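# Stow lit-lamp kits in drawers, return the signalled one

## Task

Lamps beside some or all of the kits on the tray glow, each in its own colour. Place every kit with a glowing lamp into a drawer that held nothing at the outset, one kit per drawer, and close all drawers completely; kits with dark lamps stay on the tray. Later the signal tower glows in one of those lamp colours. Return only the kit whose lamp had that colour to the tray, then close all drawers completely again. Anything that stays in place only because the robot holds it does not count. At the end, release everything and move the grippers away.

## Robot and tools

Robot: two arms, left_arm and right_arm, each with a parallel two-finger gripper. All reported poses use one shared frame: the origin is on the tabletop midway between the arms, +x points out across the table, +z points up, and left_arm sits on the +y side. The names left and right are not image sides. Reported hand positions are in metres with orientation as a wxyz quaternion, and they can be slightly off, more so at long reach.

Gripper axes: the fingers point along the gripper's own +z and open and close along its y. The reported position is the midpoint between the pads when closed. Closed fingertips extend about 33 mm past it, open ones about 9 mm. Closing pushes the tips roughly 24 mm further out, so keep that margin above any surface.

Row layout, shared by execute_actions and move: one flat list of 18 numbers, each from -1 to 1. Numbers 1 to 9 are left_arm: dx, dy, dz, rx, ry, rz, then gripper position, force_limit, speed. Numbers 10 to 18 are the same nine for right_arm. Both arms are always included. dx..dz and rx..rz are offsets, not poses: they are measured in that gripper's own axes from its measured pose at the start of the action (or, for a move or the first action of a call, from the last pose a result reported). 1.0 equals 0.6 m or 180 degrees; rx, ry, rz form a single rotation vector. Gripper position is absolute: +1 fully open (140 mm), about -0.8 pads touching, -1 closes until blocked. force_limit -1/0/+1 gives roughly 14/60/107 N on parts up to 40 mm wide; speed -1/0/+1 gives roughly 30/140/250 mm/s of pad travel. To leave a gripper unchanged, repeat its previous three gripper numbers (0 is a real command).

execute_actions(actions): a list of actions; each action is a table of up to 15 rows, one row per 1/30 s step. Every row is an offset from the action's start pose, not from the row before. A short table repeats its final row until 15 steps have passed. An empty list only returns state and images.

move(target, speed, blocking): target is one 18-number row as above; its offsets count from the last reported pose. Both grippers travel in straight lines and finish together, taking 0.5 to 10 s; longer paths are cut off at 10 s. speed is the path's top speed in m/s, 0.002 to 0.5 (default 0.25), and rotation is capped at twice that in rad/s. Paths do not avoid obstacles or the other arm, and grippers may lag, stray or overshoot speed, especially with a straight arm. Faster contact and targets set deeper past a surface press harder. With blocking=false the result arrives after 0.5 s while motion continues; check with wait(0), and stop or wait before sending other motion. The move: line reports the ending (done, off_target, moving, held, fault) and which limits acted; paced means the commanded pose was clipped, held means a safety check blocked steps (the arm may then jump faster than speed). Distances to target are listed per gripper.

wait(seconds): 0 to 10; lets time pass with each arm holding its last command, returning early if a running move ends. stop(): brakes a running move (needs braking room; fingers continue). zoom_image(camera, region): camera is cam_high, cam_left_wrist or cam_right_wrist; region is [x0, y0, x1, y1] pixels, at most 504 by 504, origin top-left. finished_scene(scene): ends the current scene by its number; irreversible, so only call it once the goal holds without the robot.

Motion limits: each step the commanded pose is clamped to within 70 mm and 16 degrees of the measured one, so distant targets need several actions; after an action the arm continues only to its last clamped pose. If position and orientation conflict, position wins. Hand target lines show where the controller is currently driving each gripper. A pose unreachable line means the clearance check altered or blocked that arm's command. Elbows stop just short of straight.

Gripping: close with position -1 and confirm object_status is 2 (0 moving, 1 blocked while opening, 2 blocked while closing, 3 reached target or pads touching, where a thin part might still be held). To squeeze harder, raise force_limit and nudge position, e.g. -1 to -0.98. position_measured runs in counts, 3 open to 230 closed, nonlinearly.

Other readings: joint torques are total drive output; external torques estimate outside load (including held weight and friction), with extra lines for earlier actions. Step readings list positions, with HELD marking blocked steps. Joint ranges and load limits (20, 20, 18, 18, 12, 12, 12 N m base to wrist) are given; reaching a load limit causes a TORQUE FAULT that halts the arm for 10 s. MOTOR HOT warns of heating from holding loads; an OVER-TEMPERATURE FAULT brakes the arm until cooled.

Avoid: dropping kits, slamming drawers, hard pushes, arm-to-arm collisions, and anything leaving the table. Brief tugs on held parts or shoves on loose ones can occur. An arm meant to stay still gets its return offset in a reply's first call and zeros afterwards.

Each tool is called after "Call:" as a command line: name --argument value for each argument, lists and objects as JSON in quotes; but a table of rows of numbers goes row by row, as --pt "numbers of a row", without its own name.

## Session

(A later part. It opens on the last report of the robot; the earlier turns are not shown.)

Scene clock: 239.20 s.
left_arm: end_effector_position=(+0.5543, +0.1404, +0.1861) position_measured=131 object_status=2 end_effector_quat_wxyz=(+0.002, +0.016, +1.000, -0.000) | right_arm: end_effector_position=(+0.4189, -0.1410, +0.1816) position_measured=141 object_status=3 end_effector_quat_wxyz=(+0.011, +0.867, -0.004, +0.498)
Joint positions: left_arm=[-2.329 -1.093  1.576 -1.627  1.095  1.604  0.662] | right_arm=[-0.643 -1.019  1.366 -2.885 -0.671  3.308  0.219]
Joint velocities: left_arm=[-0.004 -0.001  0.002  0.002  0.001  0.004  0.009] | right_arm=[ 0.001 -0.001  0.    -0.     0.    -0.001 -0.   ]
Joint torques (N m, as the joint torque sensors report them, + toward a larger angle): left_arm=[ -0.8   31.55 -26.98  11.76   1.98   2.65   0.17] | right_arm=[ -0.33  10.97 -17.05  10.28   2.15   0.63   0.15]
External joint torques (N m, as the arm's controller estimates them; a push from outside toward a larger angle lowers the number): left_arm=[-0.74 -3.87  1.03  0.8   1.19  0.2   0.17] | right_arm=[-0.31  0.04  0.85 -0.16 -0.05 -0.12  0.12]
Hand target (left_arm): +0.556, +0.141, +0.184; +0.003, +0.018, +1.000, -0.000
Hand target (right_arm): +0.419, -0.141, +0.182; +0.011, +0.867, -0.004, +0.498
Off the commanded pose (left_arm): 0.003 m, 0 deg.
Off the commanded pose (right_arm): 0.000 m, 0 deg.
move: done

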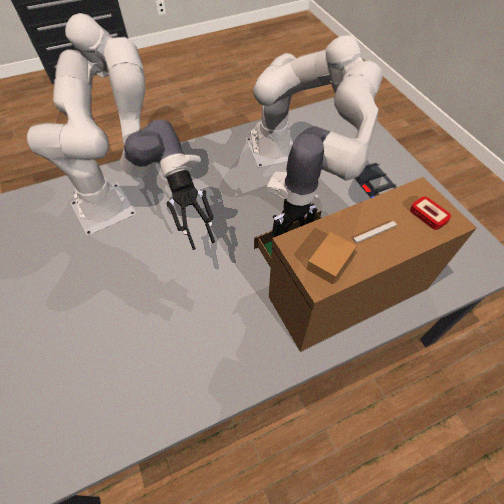

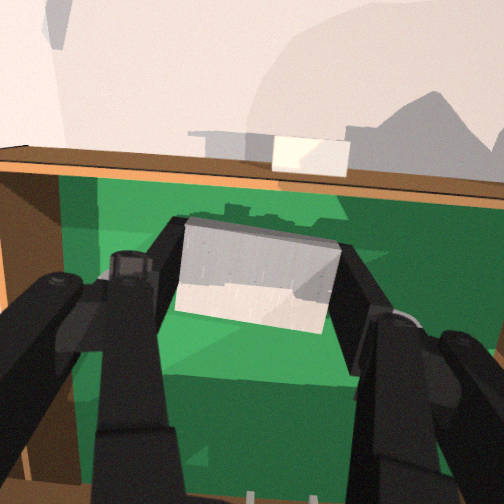

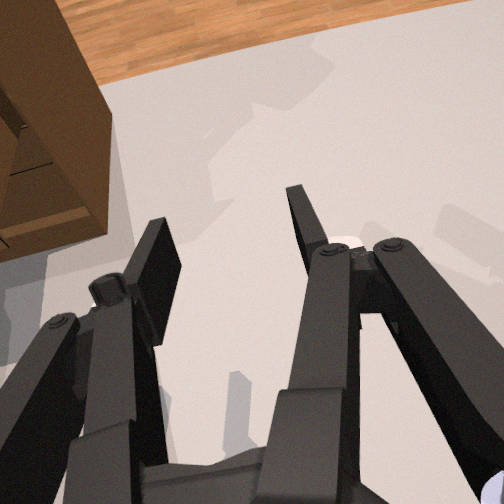

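Call:
move --target '[0,0,0,0,0,0,0.3,0,-0.5,0,0,0,0,0,0,-0.1,0,0]'

Call:
move --target '[0.015,0,-0.17,0,0,0,0.3,0,0,0,0,0,0,0,0,-0.1,0,0]' --speed 0.15

Call:
move --target '[0.2,0.55,0,0,0,0,0.3,0,0,0,0,0,0,0,0,-0.1,0,0]'

Call:
move --target '[0.18,0.35,0.3,0,0,0,0.3,0,0,0,-0.465,0,0,0,0,-0.1,0,0]'

Scene clock: 246.70 s.
left_arm: end_effector_position=(+0.5546, +0.1403, +0.1861) position_measured=91 object_status=3 end_effector_quat_wxyz=(+0.002, +0.017, +1.000, -0.001) | right_arm: end_effector_position=(+0.4189, -0.1410, +0.1816) position_measured=141 object_status=3 end_effector_quat_wxyz=(+0.011, +0.867, -0.004, +0.498)
Joint positions: left_arm=[-2.33  -1.093  1.576 -1.626  1.096  1.604  0.665] | right_arm=[-0.643 -1.019  1.366 -2.885 -0.671  3.308  0.219]
Joint velocities: left_arm=[-0.    -0.001 -0.001  0.001 -0.     0.     0.001] | right_arm=[-0.     0.    -0.001 -0.001 -0.    -0.     0.   ]
Joint torques (N m, as the joint torque sensors report them, + toward a larger angle): left_arm=[  1.1   33.29 -29.34  10.52   0.46   2.4   -0.08] | right_arm=[ -0.59  10.8  -17.09  10.14   2.18   0.59   0.13]
External joint torques (N m, as the arm's controller estimates them; a push from outside toward a larger angle lowers the number): left_arm=[ 1.03 -2.15 -1.31 -0.57 -0.33 -0.07 -0.08] | right_arm=[-0.54 -0.18  0.85 -0.35 -0.03 -0.16  0.1 ]
Hand target (left_arm): +0.554, +0.140, +0.186; +0.002, +0.016, +1.000, -0.000
Hand target (right_arm): +0.419, -0.141, +0.182; +0.011, +0.867, -0.004, +0.498
Off the commanded pose (left_arm): 0.000 m, 0 deg.
Off the commanded pose (right_arm): 0.000 m, 0 deg.
move: done

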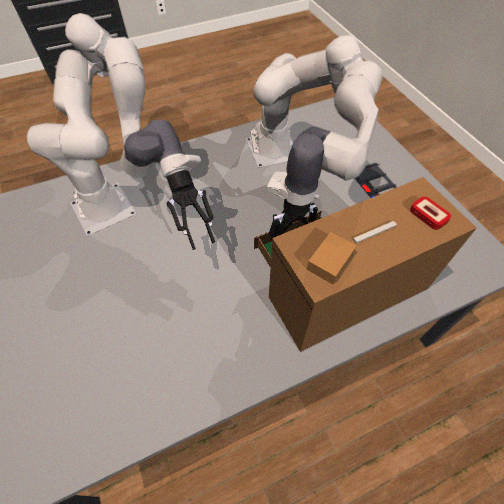

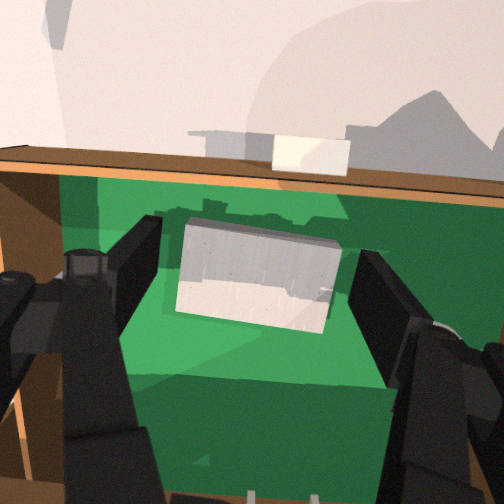

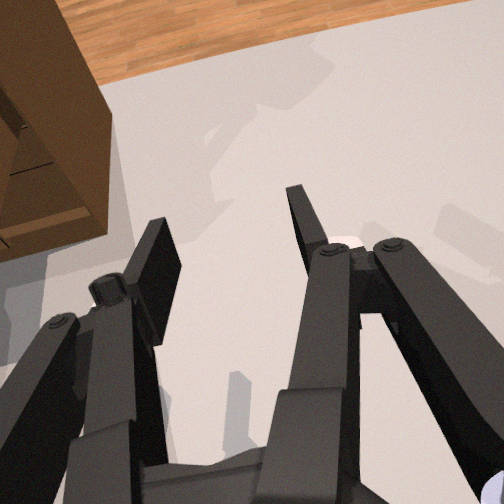

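Scene clock: 247.97 s.
left_arm: end_effector_position=(+0.5469, +0.1426, +0.2880) position_measured=91 object_status=3 end_effector_quat_wxyz=(+0.004, +0.013, +1.000, -0.001) | right_arm: end_effector_position=(+0.4189, -0.1410, +0.1816) position_measured=141 object_status=3 end_effector_quat_wxyz=(+0.011, +0.867, -0.004, +0.498)
Joint positions: left_arm=[-2.35  -0.991  1.474 -1.486  1.001  1.45   0.702] | right_arm=[-0.643 -1.019  1.366 -2.885 -0.671  3.308  0.219]
Joint velocities: left_arm=[-0.     0.002  0.     0.001  0.001 -0.013  0.01 ] | right_arm=[ 0.001 -0.    -0.    -0.    -0.002 -0.     0.001]
Joint torques (N m, as the joint torque sensors report them, + toward a larger angle): left_arm=[ -1.06  31.74 -27.86  13.48  -0.35   2.01   0.38] | right_arm=[ -0.39  10.98 -17.06  10.07   2.17   0.65   0.12]
External joint torques (N m, as the arm's controller estimates them; a push from outside toward a larger angle lowers the number): left_arm=[-1.25 -2.86 -2.25  1.45 -1.16 -0.47  0.38] | right_arm=[-0.4   0.05  0.8  -0.35 -0.02 -0.1   0.1 ]
Hand target (left_arm): +0.545, +0.142, +0.288; +0.001, +0.017, +1.000, -0.001
Hand target (right_arm): +0.419, -0.141, +0.182; +0.011, +0.867, -0.004, +0.498
Off the commanded pose (left_arm): 0.003 m, 1 deg.
Off the commanded pose (right_arm): 0.000 m, 0 deg.
move: done

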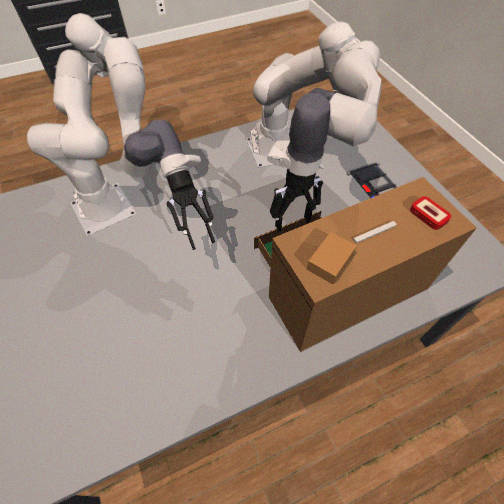

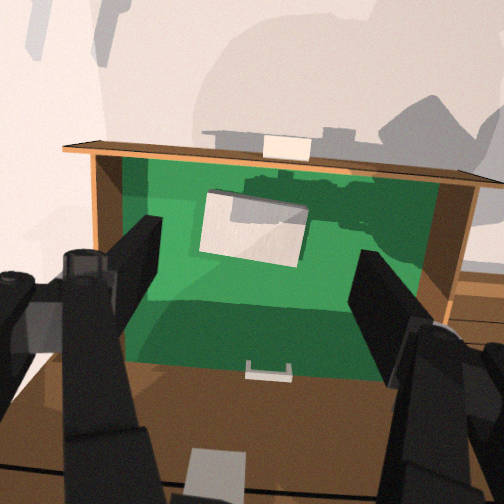

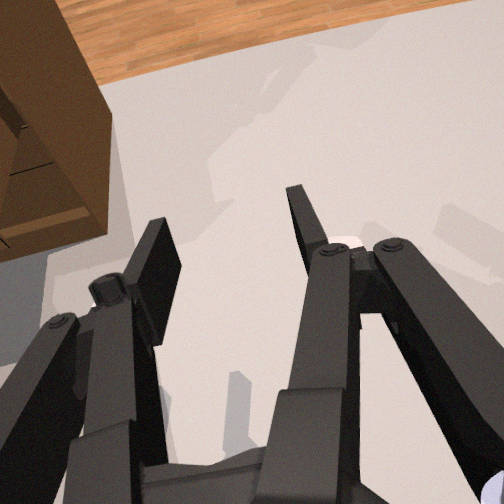

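Scene clock: 250.20 s.
left_arm: end_effector_position=(+0.4398, +0.4812, +0.2827) position_measured=91 object_status=3 end_effector_quat_wxyz=(-0.001, +0.003, +1.000, +0.003) | right_arm: end_effector_position=(+0.4189, -0.1410, +0.1816) position_measured=141 object_status=3 end_effector_quat_wxyz=(+0.011, +0.867, -0.004, +0.498)
Joint positions: left_arm=[-1.432 -1.232  1.124 -1.987  1.072  1.326  1.027] | right_arm=[-0.643 -1.019  1.366 -2.885 -0.671  3.308  0.219]
Joint velocities: left_arm=[-0.     0.    -0.001  0.     0.    -0.     0.029] | right_arm=[ 0.     0.001 -0.002  0.002  0.001 -0.     0.001]
Joint torques (N m, as the joint torque sensors report them, + toward a larger angle): left_arm=[ -0.01  21.97 -29.31   8.04   1.51   2.07   0.3 ] | right_arm=[ -0.54  11.07 -17.    10.35   2.19   0.61   0.11]
External joint torques (N m, as the arm's controller estimates them; a push from outside toward a larger angle lowers the number): left_arm=[-0.09 -2.74 -1.87 -1.54  0.72 -0.36  0.3 ] | right_arm=[-0.55  0.11  0.91 -0.15 -0.02 -0.15  0.09]
Hand target (left_arm): +0.439, +0.482, +0.283; -0.001, +0.010, +1.000, +0.006
Hand target (right_arm): +0.419, -0.141, +0.182; +0.011, +0.867, -0.004, +0.498
Off the commanded pose (left_arm): 0.008 m, 1 deg.
Off the commanded pose (right_arm): 0.000 m, 0 deg.
move: off_target (left_arm)

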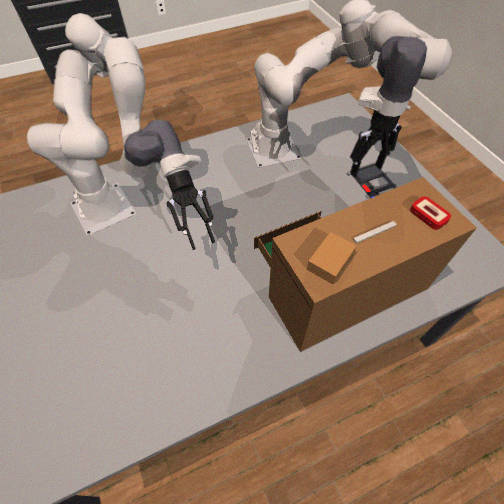

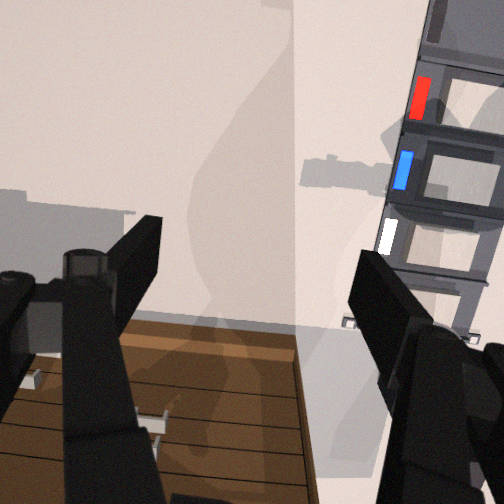

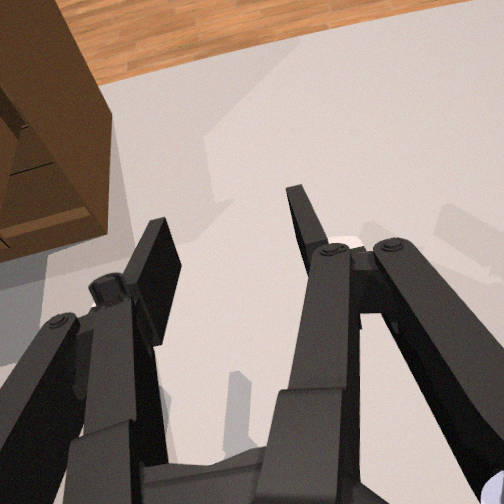

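Scene clock: 252.23 s.
left_arm: end_effector_position=(+0.3292, +0.6962, +0.0986) position_measured=91 object_status=3 end_effector_quat_wxyz=(-0.011, -0.005, +1.000, +0.005) | right_arm: end_effector_position=(+0.4215, +0.1385, +0.1818) position_measured=141 object_status=3 end_effector_quat_wxyz=(+0.008, +0.866, -0.007, +0.500)
Joint positions: left_arm=[-0.934 -1.568  1.374 -2.218  1.456  1.392  1.408] | right_arm=[-1.025 -0.861  1.901 -2.059 -0.493  2.696  0.184]
Joint velocities: left_arm=[ 0.001  0.    -0.     0.    -0.001 -0.     0.029] | right_arm=[-0.     0.001  0.     0.001  0.001 -0.008 -0.004]
Joint torques (N m, as the joint torque sensors report them, + toward a larger angle): left_arm=[  1.11  21.75 -31.6    1.73   1.68   2.75   0.28] | right_arm=[ -1.44  29.99 -20.64  15.93   0.47   0.39  -0.22]
External joint torques (N m, as the arm's controller estimates them; a push from outside toward a larger angle lowers the number): left_arm=[ 1.04 -3.84 -1.66 -0.08  0.86  0.38  0.28] | right_arm=[-1.32  0.54  2.27  1.34 -0.63 -0.44 -0.24]
Hand target (left_arm): +0.330, +0.697, +0.099; -0.009, +0.001, +1.000, +0.006
Hand target (right_arm): +0.421, +0.139, +0.182; +0.011, +0.866, -0.003, +0.499
Off the commanded pose (left_arm): 0.007 m, 2 deg.
Off the commanded pose (right_arm): 0.005 m, 1 deg.
move: off_target (left_arm, right_arm)

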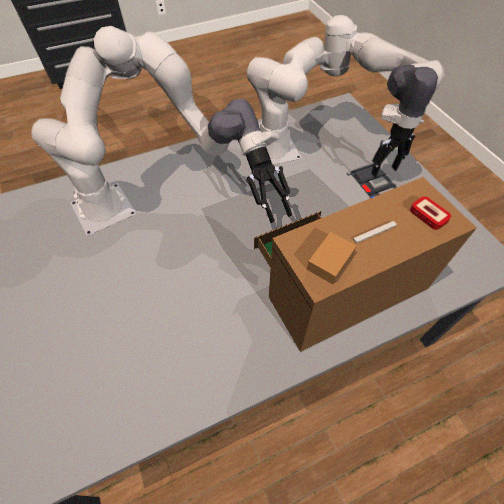

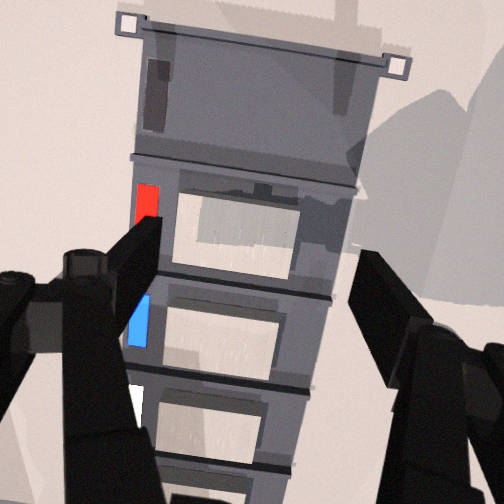

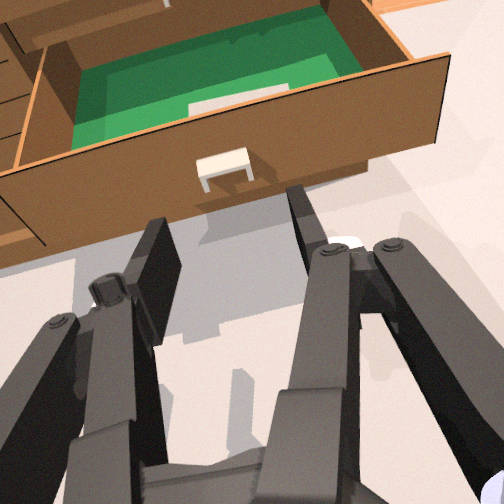

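Call:
move --target '[0.025,-0.028,0.08,0,0,0,0.3,0,0,0.02,0,0.066,0,0,0,-0.1,0,0]' --speed 0.06

Call:
move --target '[0,0,0,0,0,0,0.3,0,0,0,0,0,0,0,0,-1,0,-0.5]'

Scene clock: 255.73 s.
left_arm: end_effector_position=(+0.3120, +0.6795, +0.0508) position_measured=91 object_status=3 end_effector_quat_wxyz=(-0.015, -0.001, +1.000, +0.005) | right_arm: end_effector_position=(+0.4625, +0.1360, +0.1746) position_measured=141 object_status=3 end_effector_quat_wxyz=(+0.007, +0.866, -0.014, +0.500)
Joint positions: left_arm=[-0.871 -1.61   1.467 -2.314  1.534  1.438  1.392] | right_arm=[-1.145 -0.889  1.939 -2.006 -0.497  2.745  0.179]
Joint velocities: left_arm=[ 0.002  0.001 -0.    -0.002  0.01   0.011 -0.011] | right_arm=[-0.001 -0.     0.008  0.006 -0.006  0.011  0.   ]
Joint torques (N m, as the joint torque sensors report them, + toward a larger angle): left_arm=[  1.57  20.19 -29.86  -1.09   1.71   2.72  -0.15] | right_arm=[ -1.81  30.47 -20.45  15.75   0.21   0.98  -0.15]
External joint torques (N m, as the arm's controller estimates them; a push from outside toward a larger angle lowers the number): left_arm=[ 1.63 -3.39 -0.55 -1.35  0.9   0.38 -0.15] | right_arm=[-1.61 -1.17  2.84  1.42 -1.02  0.15 -0.18]
Hand target (left_arm): +0.313, +0.680, +0.050; -0.012, -0.005, +1.000, +0.006
Hand target (right_arm): +0.462, +0.139, +0.174; +0.008, +0.866, -0.007, +0.500
Off the commanded pose (left_arm): 0.001 m, 1 deg.
Off the commanded pose (right_arm): 0.003 m, 1 deg.
move: done

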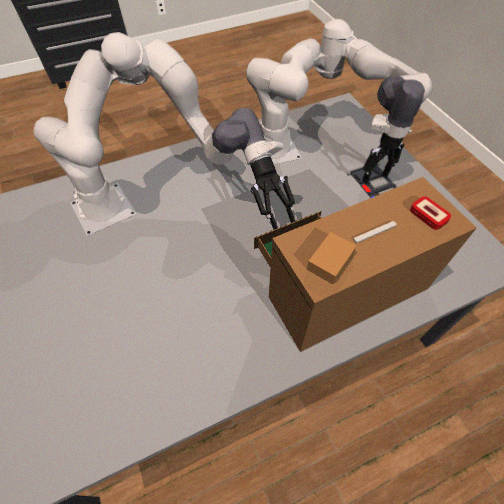

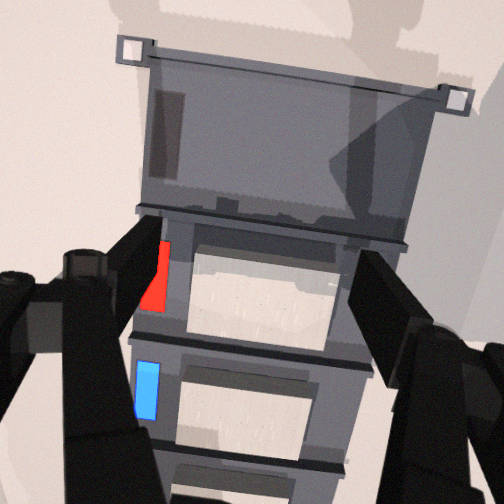

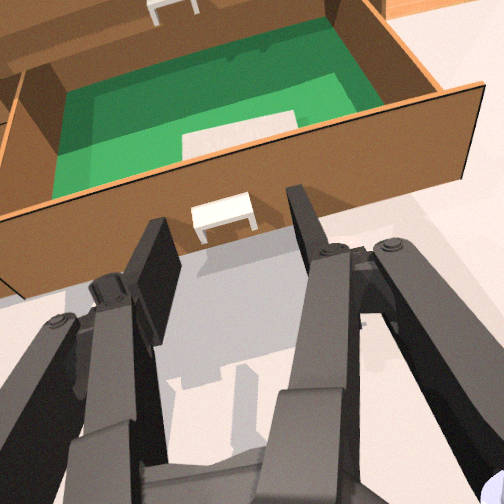

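Scene clock: 256.33 s.
left_arm: end_effector_position=(+0.3120, +0.6795, +0.0508) position_measured=91 object_status=3 end_effector_quat_wxyz=(-0.015, -0.001, +1.000, +0.005) | right_arm: end_effector_position=(+0.4615, +0.1377, +0.1747) position_measured=193 object_status=2 end_effector_quat_wxyz=(+0.005, +0.866, -0.013, +0.500)
Joint positions: left_arm=[-0.871 -1.61   1.467 -2.314  1.534  1.438  1.392] | right_arm=[-1.144 -0.889  1.94  -2.006 -0.497  2.748  0.179]
Joint velocities: left_arm=[ 0.001 -0.001  0.001 -0.    -0.001 -0.     0.001] | right_arm=[-0.     0.     0.001 -0.001  0.     0.    -0.001]
Joint torques (N m, as the joint torque sensors report them, + toward a larger angle): left_arm=[  0.52  20.33 -29.89   0.06   0.7    2.33   0.15] | right_arm=[ -1.2   30.76 -22.32  13.88   1.28   0.36   0.12]
External joint torques (N m, as the arm's controller estimates them; a push from outside toward a larger angle lowers the number): left_arm=[ 0.51 -3.2  -0.6  -0.21 -0.11 -0.02  0.15] | right_arm=[-1.29 -0.98  0.82 -0.69  0.05 -0.52  0.1 ]
Hand target (left_arm): +0.312, +0.679, +0.051; -0.015, -0.001, +1.000, +0.005
Hand target (right_arm): +0.462, +0.136, +0.175; +0.007, +0.866, -0.014, +0.500
Off the commanded pose (left_arm): 0.000 m, 0 deg.
Off the commanded pose (right_arm): 0.002 m, 0 deg.
move: done

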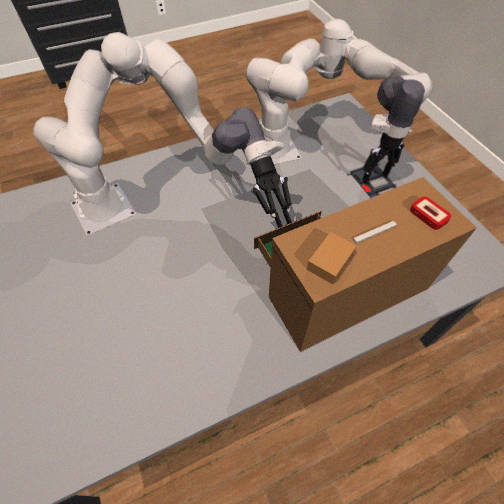

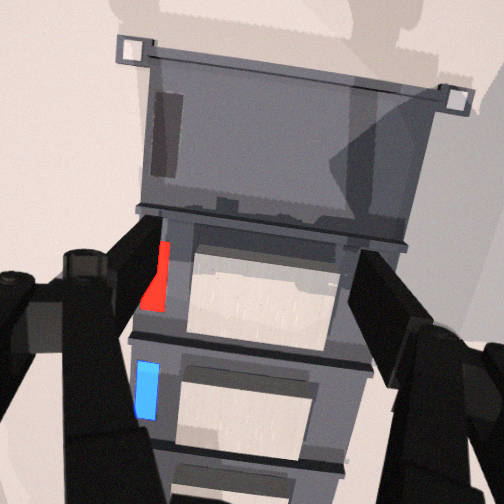

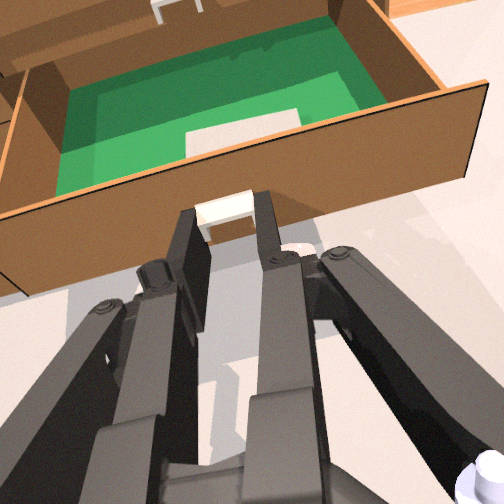

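Call:
move --target '[-0.02,0,0,0,0,0,0.3,0,0,0.06,-0.005,0.1,0,0,0,-1,0,-0.5]' --speed 0.07

Call:
move --target '[0,0,0.023,0,0,0,0.3,0,0,0.058,-0.005,0.102,0,0,0,-1,0,-0.5]' --speed 0.06

Call:
move --target '[0,0,0,0,0,0,-1,-0.2,-0.5,0,0,0,0,0,0,-0.1,0,0]'

Scene clock: 259.80 s.
left_arm: end_effector_position=(+0.3233, +0.6781, +0.0511) position_measured=91 object_status=3 end_effector_quat_wxyz=(-0.014, +0.001, +1.000, +0.003) | right_arm: end_effector_position=(+0.5289, +0.1406, +0.1762) position_measured=193 object_status=2 end_effector_quat_wxyz=(+0.003, +0.866, -0.015, +0.499)
Joint positions: left_arm=[-0.906 -1.61   1.467 -2.287  1.534  1.438  1.388] | right_arm=[-1.349 -0.914  2.009 -1.876 -0.497  2.792  0.123]
Joint velocities: left_arm=[-0.     0.001 -0.     0.002 -0.001 -0.    -0.002] | right_arm=[-0.003 -0.     0.002  0.002  0.001  0.001 -0.013]
Joint torques (N m, as the joint torque sensors report them, + toward a larger angle): left_arm=[ -0.36  22.26 -30.31   1.18   1.38   2.36  -0.12] | right_arm=[ -2.71  34.66 -23.    17.45   0.76   1.03   0.13]
External joint torques (N m, as the arm's controller estimates them; a push from outside toward a larger angle lowers the number): left_arm=[-0.25 -1.91 -0.69  1.07  0.58  0.   -0.12] | right_arm=[-2.73 -1.31  0.06  2.34 -0.62  0.03  0.12]
Hand target (left_arm): +0.324, +0.679, +0.051; -0.014, -0.001, +1.000, +0.005
Hand target (right_arm): +0.531, +0.140, +0.178; +0.004, +0.866, -0.013, +0.501
Off the commanded pose (left_arm): 0.002 m, 0 deg.
Off the commanded pose (right_arm): 0.003 m, 0 deg.
move: done

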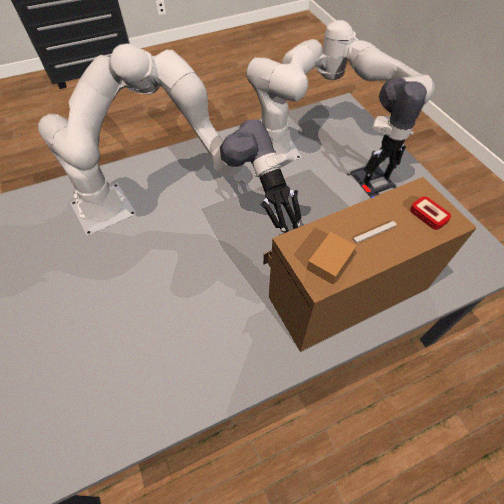

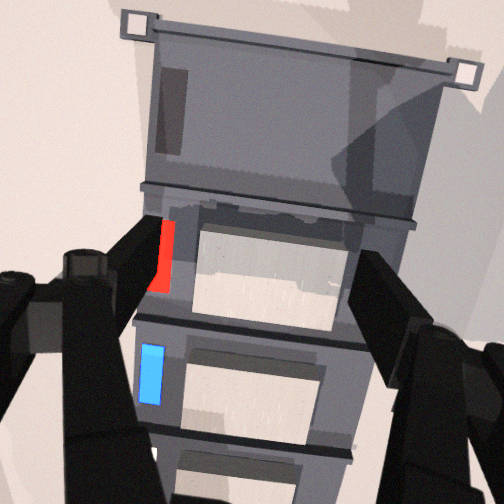

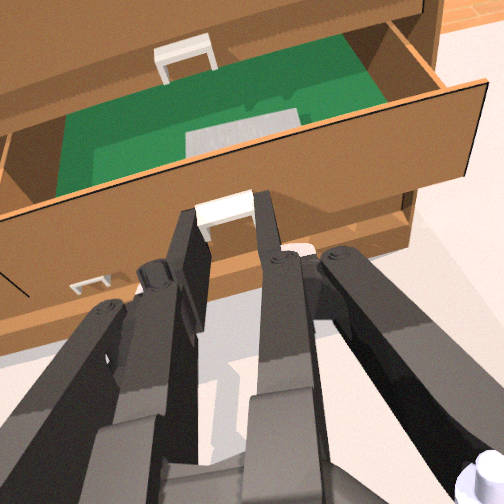

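Scene clock: 261.23 s.
left_arm: end_effector_position=(+0.3225, +0.6777, +0.0378) position_measured=91 object_status=3 end_effector_quat_wxyz=(-0.016, +0.001, +1.000, +0.003) | right_arm: end_effector_position=(+0.5965, +0.1435, +0.1776) position_measured=193 object_status=2 end_effector_quat_wxyz=(+0.003, +0.866, -0.016, +0.500)
Joint positions: left_arm=[-0.904 -1.616  1.496 -2.289  1.555  1.452  1.388] | right_arm=[-1.565 -0.947  2.101 -1.706 -0.497  2.803  0.062]
Joint velocities: left_arm=[ 0.001  0.    -0.    -0.001  0.003  0.004  0.   ] | right_arm=[-0.004  0.     0.006  0.01   0.    -0.015 -0.013]
Joint torques (N m, as the joint torque sensors report them, + toward a larger angle): left_arm=[  2.17  20.83 -29.78  -1.6    1.77   2.84   0.15] | right_arm=[ -4.49  39.69 -20.98  18.5    1.43   1.96   0.12]
External joint torques (N m, as the arm's controller estimates them; a push from outside toward a larger angle lowers the number): left_arm=[ 2.09 -3.26 -0.12 -1.42  0.96  0.51  0.15] | right_arm=[-4.53 -1.53  1.26  2.48 -0.03  0.83  0.1 ]
Hand target (left_arm): +0.323, +0.678, +0.037; -0.014, +0.002, +1.000, +0.003
Hand target (right_arm): +0.599, +0.143, +0.178; +0.003, +0.866, -0.015, +0.500
Off the commanded pose (left_arm): 0.001 m, 0 deg.
Off the commanded pose (right_arm): 0.004 m, 0 deg.
move: off_target (right_arm)

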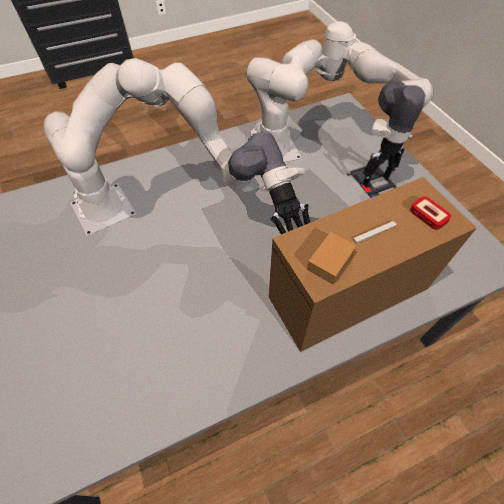

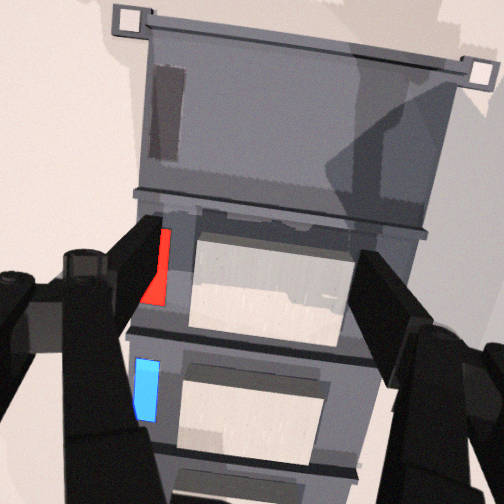

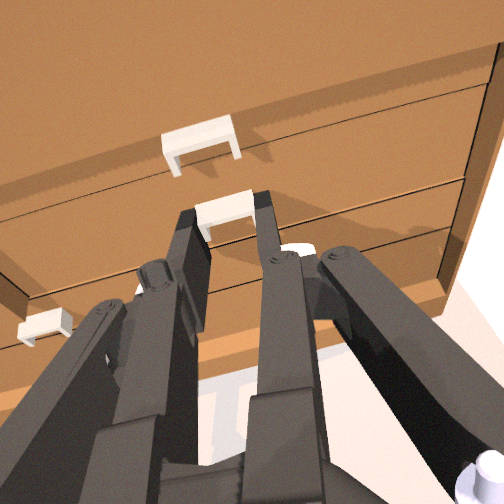

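Scene clock: 261.73 s.
left_arm: end_effector_position=(+0.3231, +0.6803, +0.0397) position_measured=131 object_status=2 end_effector_quat_wxyz=(-0.015, -0.000, +1.000, +0.005) | right_arm: end_effector_position=(+0.5964, +0.1434, +0.1775) position_measured=141 object_status=3 end_effector_quat_wxyz=(+0.003, +0.866, -0.016, +0.500)
Joint positions: left_arm=[-0.903 -1.615  1.492 -2.288  1.557  1.452  1.388] | right_arm=[-1.565 -0.947  2.101 -1.706 -0.497  2.802  0.062]
Joint velocities: left_arm=[-0.    -0.     0.001  0.    -0.001 -0.     0.   ] | right_arm=[ 0.002  0.    -0.     0.    -0.001 -0.     0.001]
Joint torques (N m, as the joint torque sensors report them, + toward a larger angle): left_arm=[ -0.77  21.5  -28.87  -0.37   0.21   2.24   0.03] | right_arm=[ -0.64  40.26 -21.15  15.95   1.39   1.14   0.14]
External joint torques (N m, as the arm's controller estimates them; a push from outside toward a larger angle lowers the number): left_arm=[-0.78 -2.63  0.81 -0.22 -0.62 -0.11  0.03] | right_arm=[-0.78 -0.92  0.98 -0.13 -0.07 -0.01  0.12]
Hand target (left_arm): +0.322, +0.678, +0.038; -0.016, +0.001, +1.000, +0.003
Hand target (right_arm): +0.597, +0.144, +0.178; +0.003, +0.866, -0.016, +0.500
Off the commanded pose (left_arm): 0.003 m, 0 deg.
Off the commanded pose (right_arm): 0.000 m, 0 deg.
move: done

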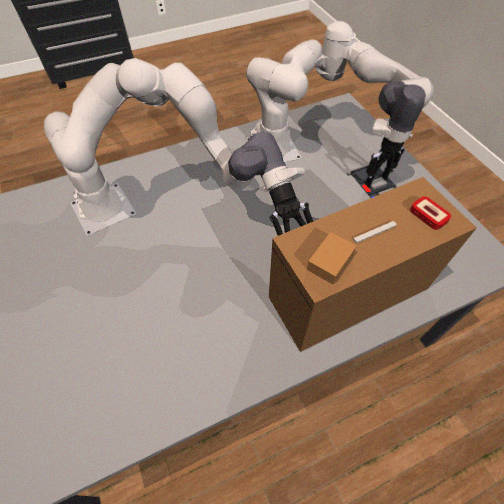

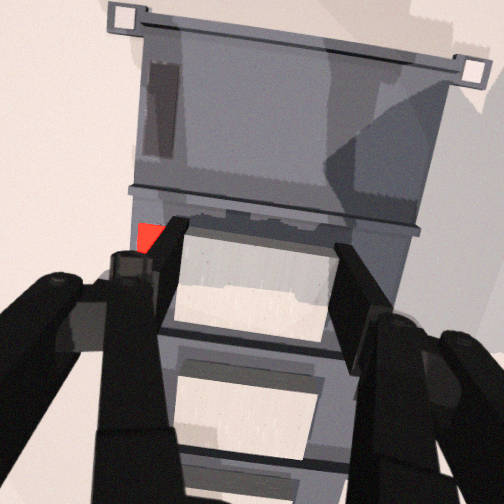

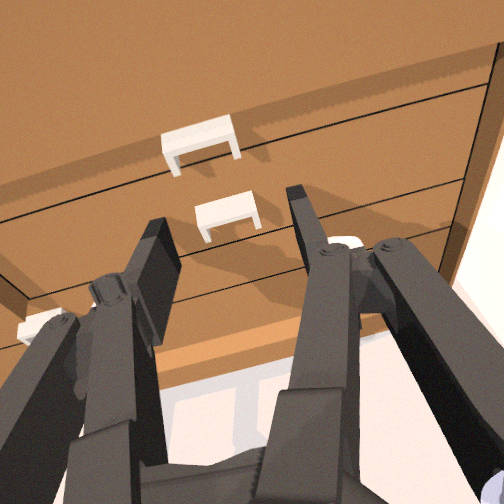

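Call:
move --target '[0,0,-0.08,0,0,0,-1,-0.2,-0.5,-0.04,0,-0.065,0,0,0,-0.1,0,0]' --speed 0.1

Call:
move --target '[0,0,-0.15,0,0,0,-1,-0.2,-0.5,-0.04,-0.22,0.0,0,0,0,-0.1,0,0]' --speed 0.15

Scene clock: 265.23 s.
left_arm: end_effector_position=(+0.3248, +0.6806, +0.0873) position_measured=131 object_status=2 end_effector_quat_wxyz=(-0.013, +0.001, +1.000, +0.005) | right_arm: end_effector_position=(+0.5504, +0.1455, +0.1748) position_measured=141 object_status=3 end_effector_quat_wxyz=(+0.005, +0.866, -0.010, +0.500)
Joint positions: left_arm=[-0.919 -1.579  1.393 -2.267  1.468  1.403  1.388] | right_arm=[-1.423 -0.93   2.043 -1.814 -0.493  2.796  0.092]
Joint velocities: left_arm=[-0.    -0.     0.001 -0.    -0.002 -0.004 -0.001] | right_arm=[ 0.001 -0.    -0.001 -0.001  0.003  0.001  0.005]
Joint torques (N m, as the joint torque sensors report them, + toward a larger angle): left_arm=[ -1.06  23.38 -31.48   2.63  -0.33   1.98  -0.03] | right_arm=[  0.87  36.81 -23.53  13.87   2.23   0.69   0.48]
External joint torques (N m, as the arm's controller estimates them; a push from outside toward a larger angle lowers the number): left_arm=[-0.81 -1.17 -1.89  1.21 -1.13 -0.4  -0.03] | right_arm=[ 0.61 -1.21 -0.72 -1.62  0.82 -0.39  0.46]
Hand target (left_arm): +0.325, +0.680, +0.088; -0.014, -0.000, +1.000, +0.005
Hand target (right_arm): +0.551, +0.144, +0.175; +0.003, +0.866, -0.016, +0.500
Off the commanded pose (left_arm): 0.001 m, 0 deg.
Off the commanded pose (right_arm): 0.002 m, 1 deg.
move: done

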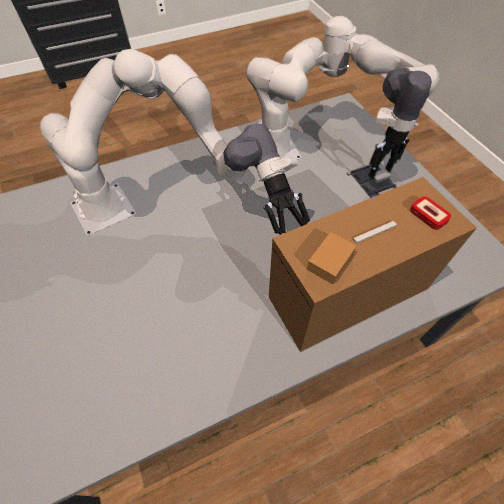

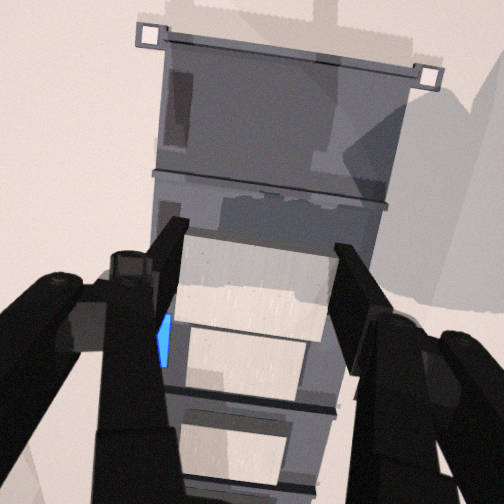

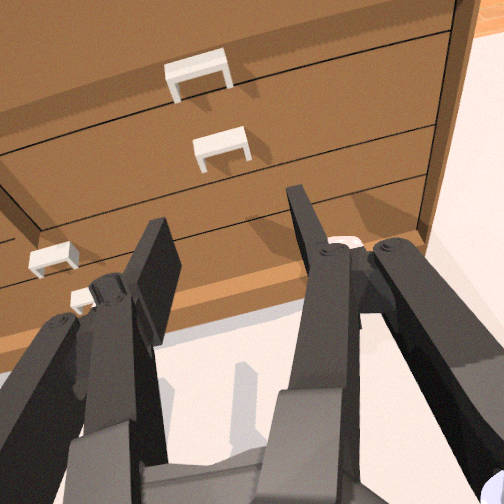

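Scene clock: 266.83 s.
left_arm: end_effector_position=(+0.3271, +0.6809, +0.1771) position_measured=131 object_status=2 end_effector_quat_wxyz=(-0.010, -0.002, +1.000, +0.005) | right_arm: end_effector_position=(+0.5406, +0.2798, +0.1584) position_measured=141 object_status=3 end_effector_quat_wxyz=(+0.001, +0.865, -0.013, +0.501)
Joint positions: left_arm=[-0.963 -1.494  1.221 -2.18   1.308  1.31   1.388] | right_arm=[-1.676 -1.142  2.278 -1.178 -0.378  2.448  0.021]
Joint velocities: left_arm=[-0.001  0.    -0.     0.     0.001 -0.003 -0.001] | right_arm=[-0.     0.002  0.004  0.004  0.001 -0.016 -0.009]
Joint torques (N m, as the joint torque sensors report them, + toward a larger angle): left_arm=[ -1.81  24.33 -30.81   5.43  -0.35   2.04   0.2 ] | right_arm=[ -1.93  50.4  -16.09  19.05   0.25   0.88  -0.18]
External joint torques (N m, as the arm's controller estimates them; a push from outside toward a larger angle lowers the number): left_arm=[-1.7  -1.3  -1.73  0.97 -1.16 -0.34  0.2 ] | right_arm=[-1.85 -2.63  2.91  1.66 -0.35 -0.35 -0.2 ]
Hand target (left_arm): +0.327, +0.680, +0.178; -0.011, +0.001, +1.000, +0.004
Hand target (right_arm): +0.541, +0.279, +0.157; +0.005, +0.865, -0.009, +0.501
Off the commanded pose (left_arm): 0.001 m, 0 deg.
Off the commanded pose (right_arm): 0.005 m, 1 deg.
move: off_target (right_arm)

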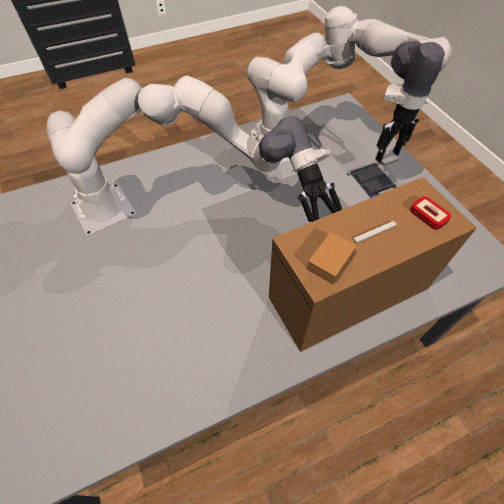

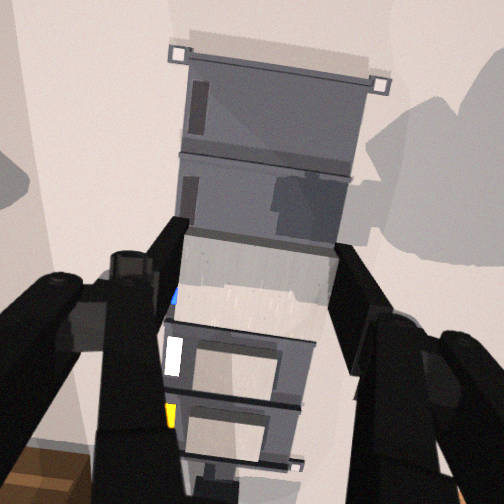

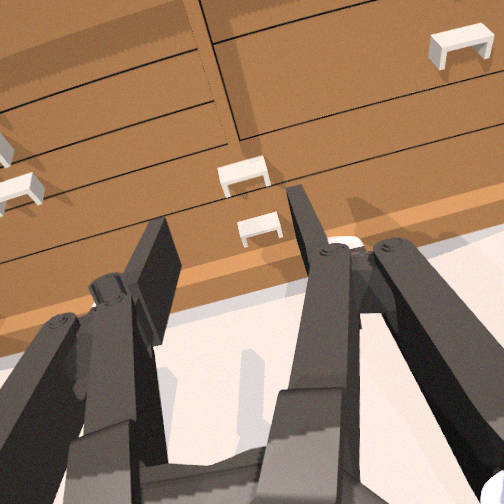

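Call:
move --target '[0,0,0,0,0,0,-1,-0.2,-0.5,0.007,0.017,0.062,0,0,0,-0.1,0,0]' --speed 0.06

Call:
move --target '[0,0,0,0,0,0,-1,-0.2,-0.5,0,0,0.034,0,0,0,-0.1,0,0]' --speed 0.03

Scene clock: 271.77 s.
left_arm: end_effector_position=(+0.3270, +0.6809, +0.1771) position_measured=131 object_status=2 end_effector_quat_wxyz=(-0.011, -0.002, +1.000, +0.005) | right_arm: end_effector_position=(+0.5763, +0.2670, +0.1450) position_measured=141 object_status=3 end_effector_quat_wxyz=(+0.001, +0.864, -0.018, +0.503)
Joint positions: left_arm=[-0.963 -1.494  1.221 -2.179  1.308  1.309  1.388] | right_arm=[-1.753 -1.182  2.292 -1.129 -0.378  2.479  0.017]
Joint velocities: left_arm=[-0.001 -0.002  0.     0.001 -0.    -0.001  0.002] | right_arm=[-0.    -0.001  0.011  0.013  0.     0.009 -0.001]
Joint torques (N m, as the joint torque sensors report them, + toward a larger angle): left_arm=[  0.39  23.35 -30.48   4.49   0.69   2.37   0.  ] | right_arm=[ -1.22  51.52 -15.79  18.55   0.45   1.43  -0.21]
External joint torques (N m, as the arm's controller estimates them; a push from outside toward a larger angle lowers the number): left_arm=[ 0.5  -2.17 -1.58  0.   -0.11  0.    0.  ] | right_arm=[-1.11 -2.11  2.65  1.56 -0.23  0.24 -0.24]
Hand target (left_arm): +0.327, +0.681, +0.177; -0.010, -0.002, +1.000, +0.005
Hand target (right_arm): +0.575, +0.270, +0.144; +0.001, +0.865, -0.013, +0.502
Off the commanded pose (left_arm): 0.000 m, 0 deg.
Off the commanded pose (right_arm): 0.003 m, 1 deg.
move: done

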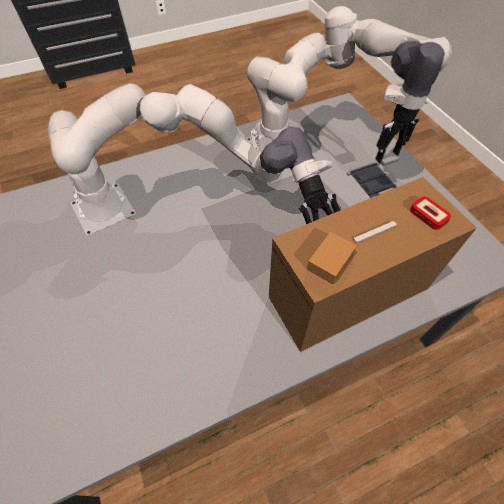

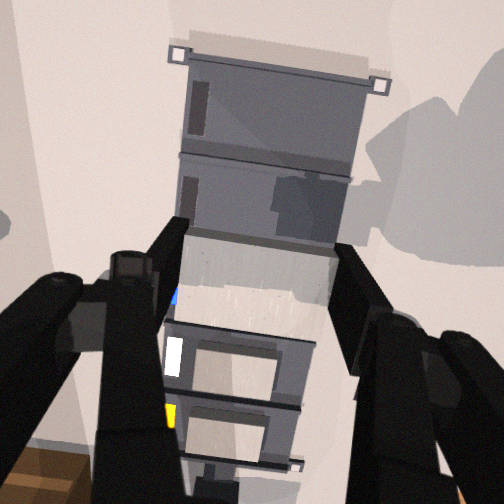

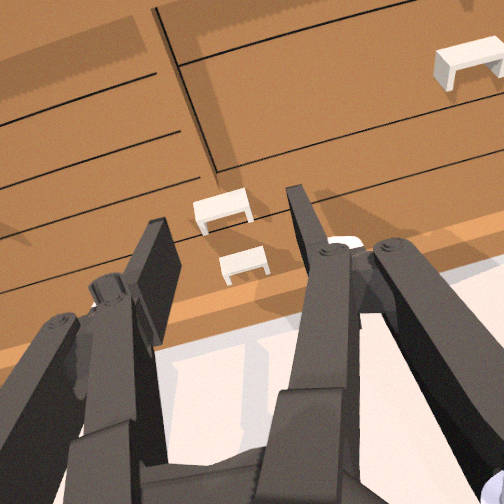

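Scene clock: 272.70 s.
left_arm: end_effector_position=(+0.3270, +0.6809, +0.1771) position_measured=131 object_status=2 end_effector_quat_wxyz=(-0.011, -0.002, +1.000, +0.005) | right_arm: end_effector_position=(+0.5938, +0.2679, +0.1372) position_measured=141 object_status=3 end_effector_quat_wxyz=(-0.001, +0.863, -0.020, +0.504)
Joint positions: left_arm=[-0.963 -1.494  1.221 -2.179  1.308  1.309  1.388] | right_arm=[-1.811 -1.222  2.311 -1.051 -0.377  2.474  0.015]
Joint velocities: left_arm=[ 0.     0.    -0.     0.001 -0.003  0.     0.001] | right_arm=[-0.006  0.     0.008  0.012 -0.    -0.006  0.001]
Joint torques (N m, as the joint torque sensors report them, + toward a larger angle): left_arm=[  1.24  23.39 -30.12   3.74   0.65   2.3    0.08] | right_arm=[ -1.82  52.33 -14.12  18.9    0.72   0.85  -0.25]
External joint torques (N m, as the arm's controller estimates them; a push from outside toward a larger angle lowers the number): left_arm=[ 1.1  -2.18 -1.09 -0.9  -0.18 -0.06  0.08] | right_arm=[-1.97 -2.88  3.34  1.47  0.06 -0.41 -0.28]
Hand target (left_arm): +0.327, +0.681, +0.177; -0.011, -0.002, +1.000, +0.005
Hand target (right_arm): +0.594, +0.267, +0.135; +0.001, +0.864, -0.018, +0.503
Off the commanded pose (left_arm): 0.000 m, 0 deg.
Off the commanded pose (right_arm): 0.003 m, 0 deg.
move: done

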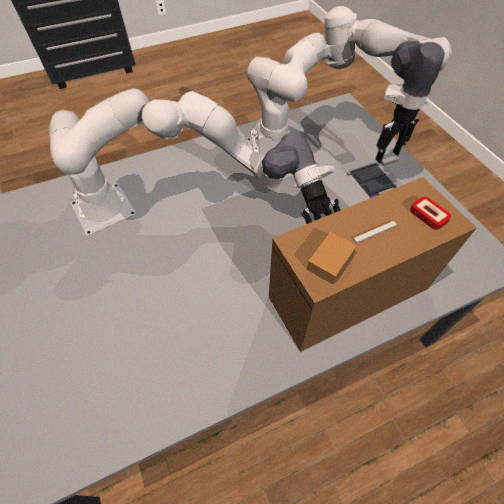

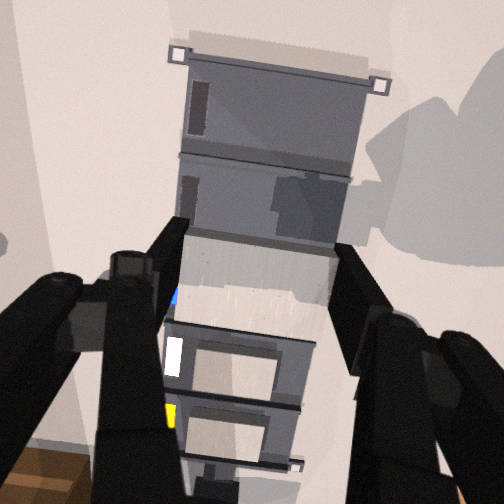

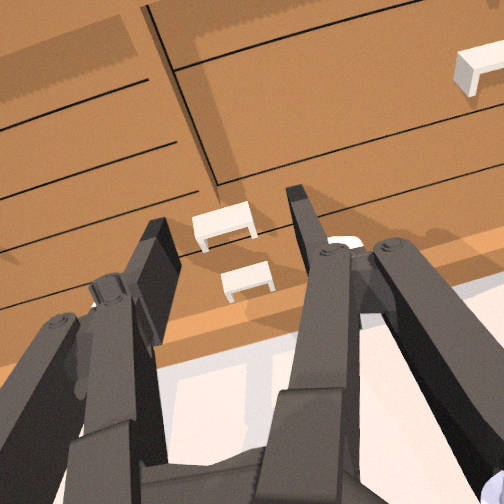

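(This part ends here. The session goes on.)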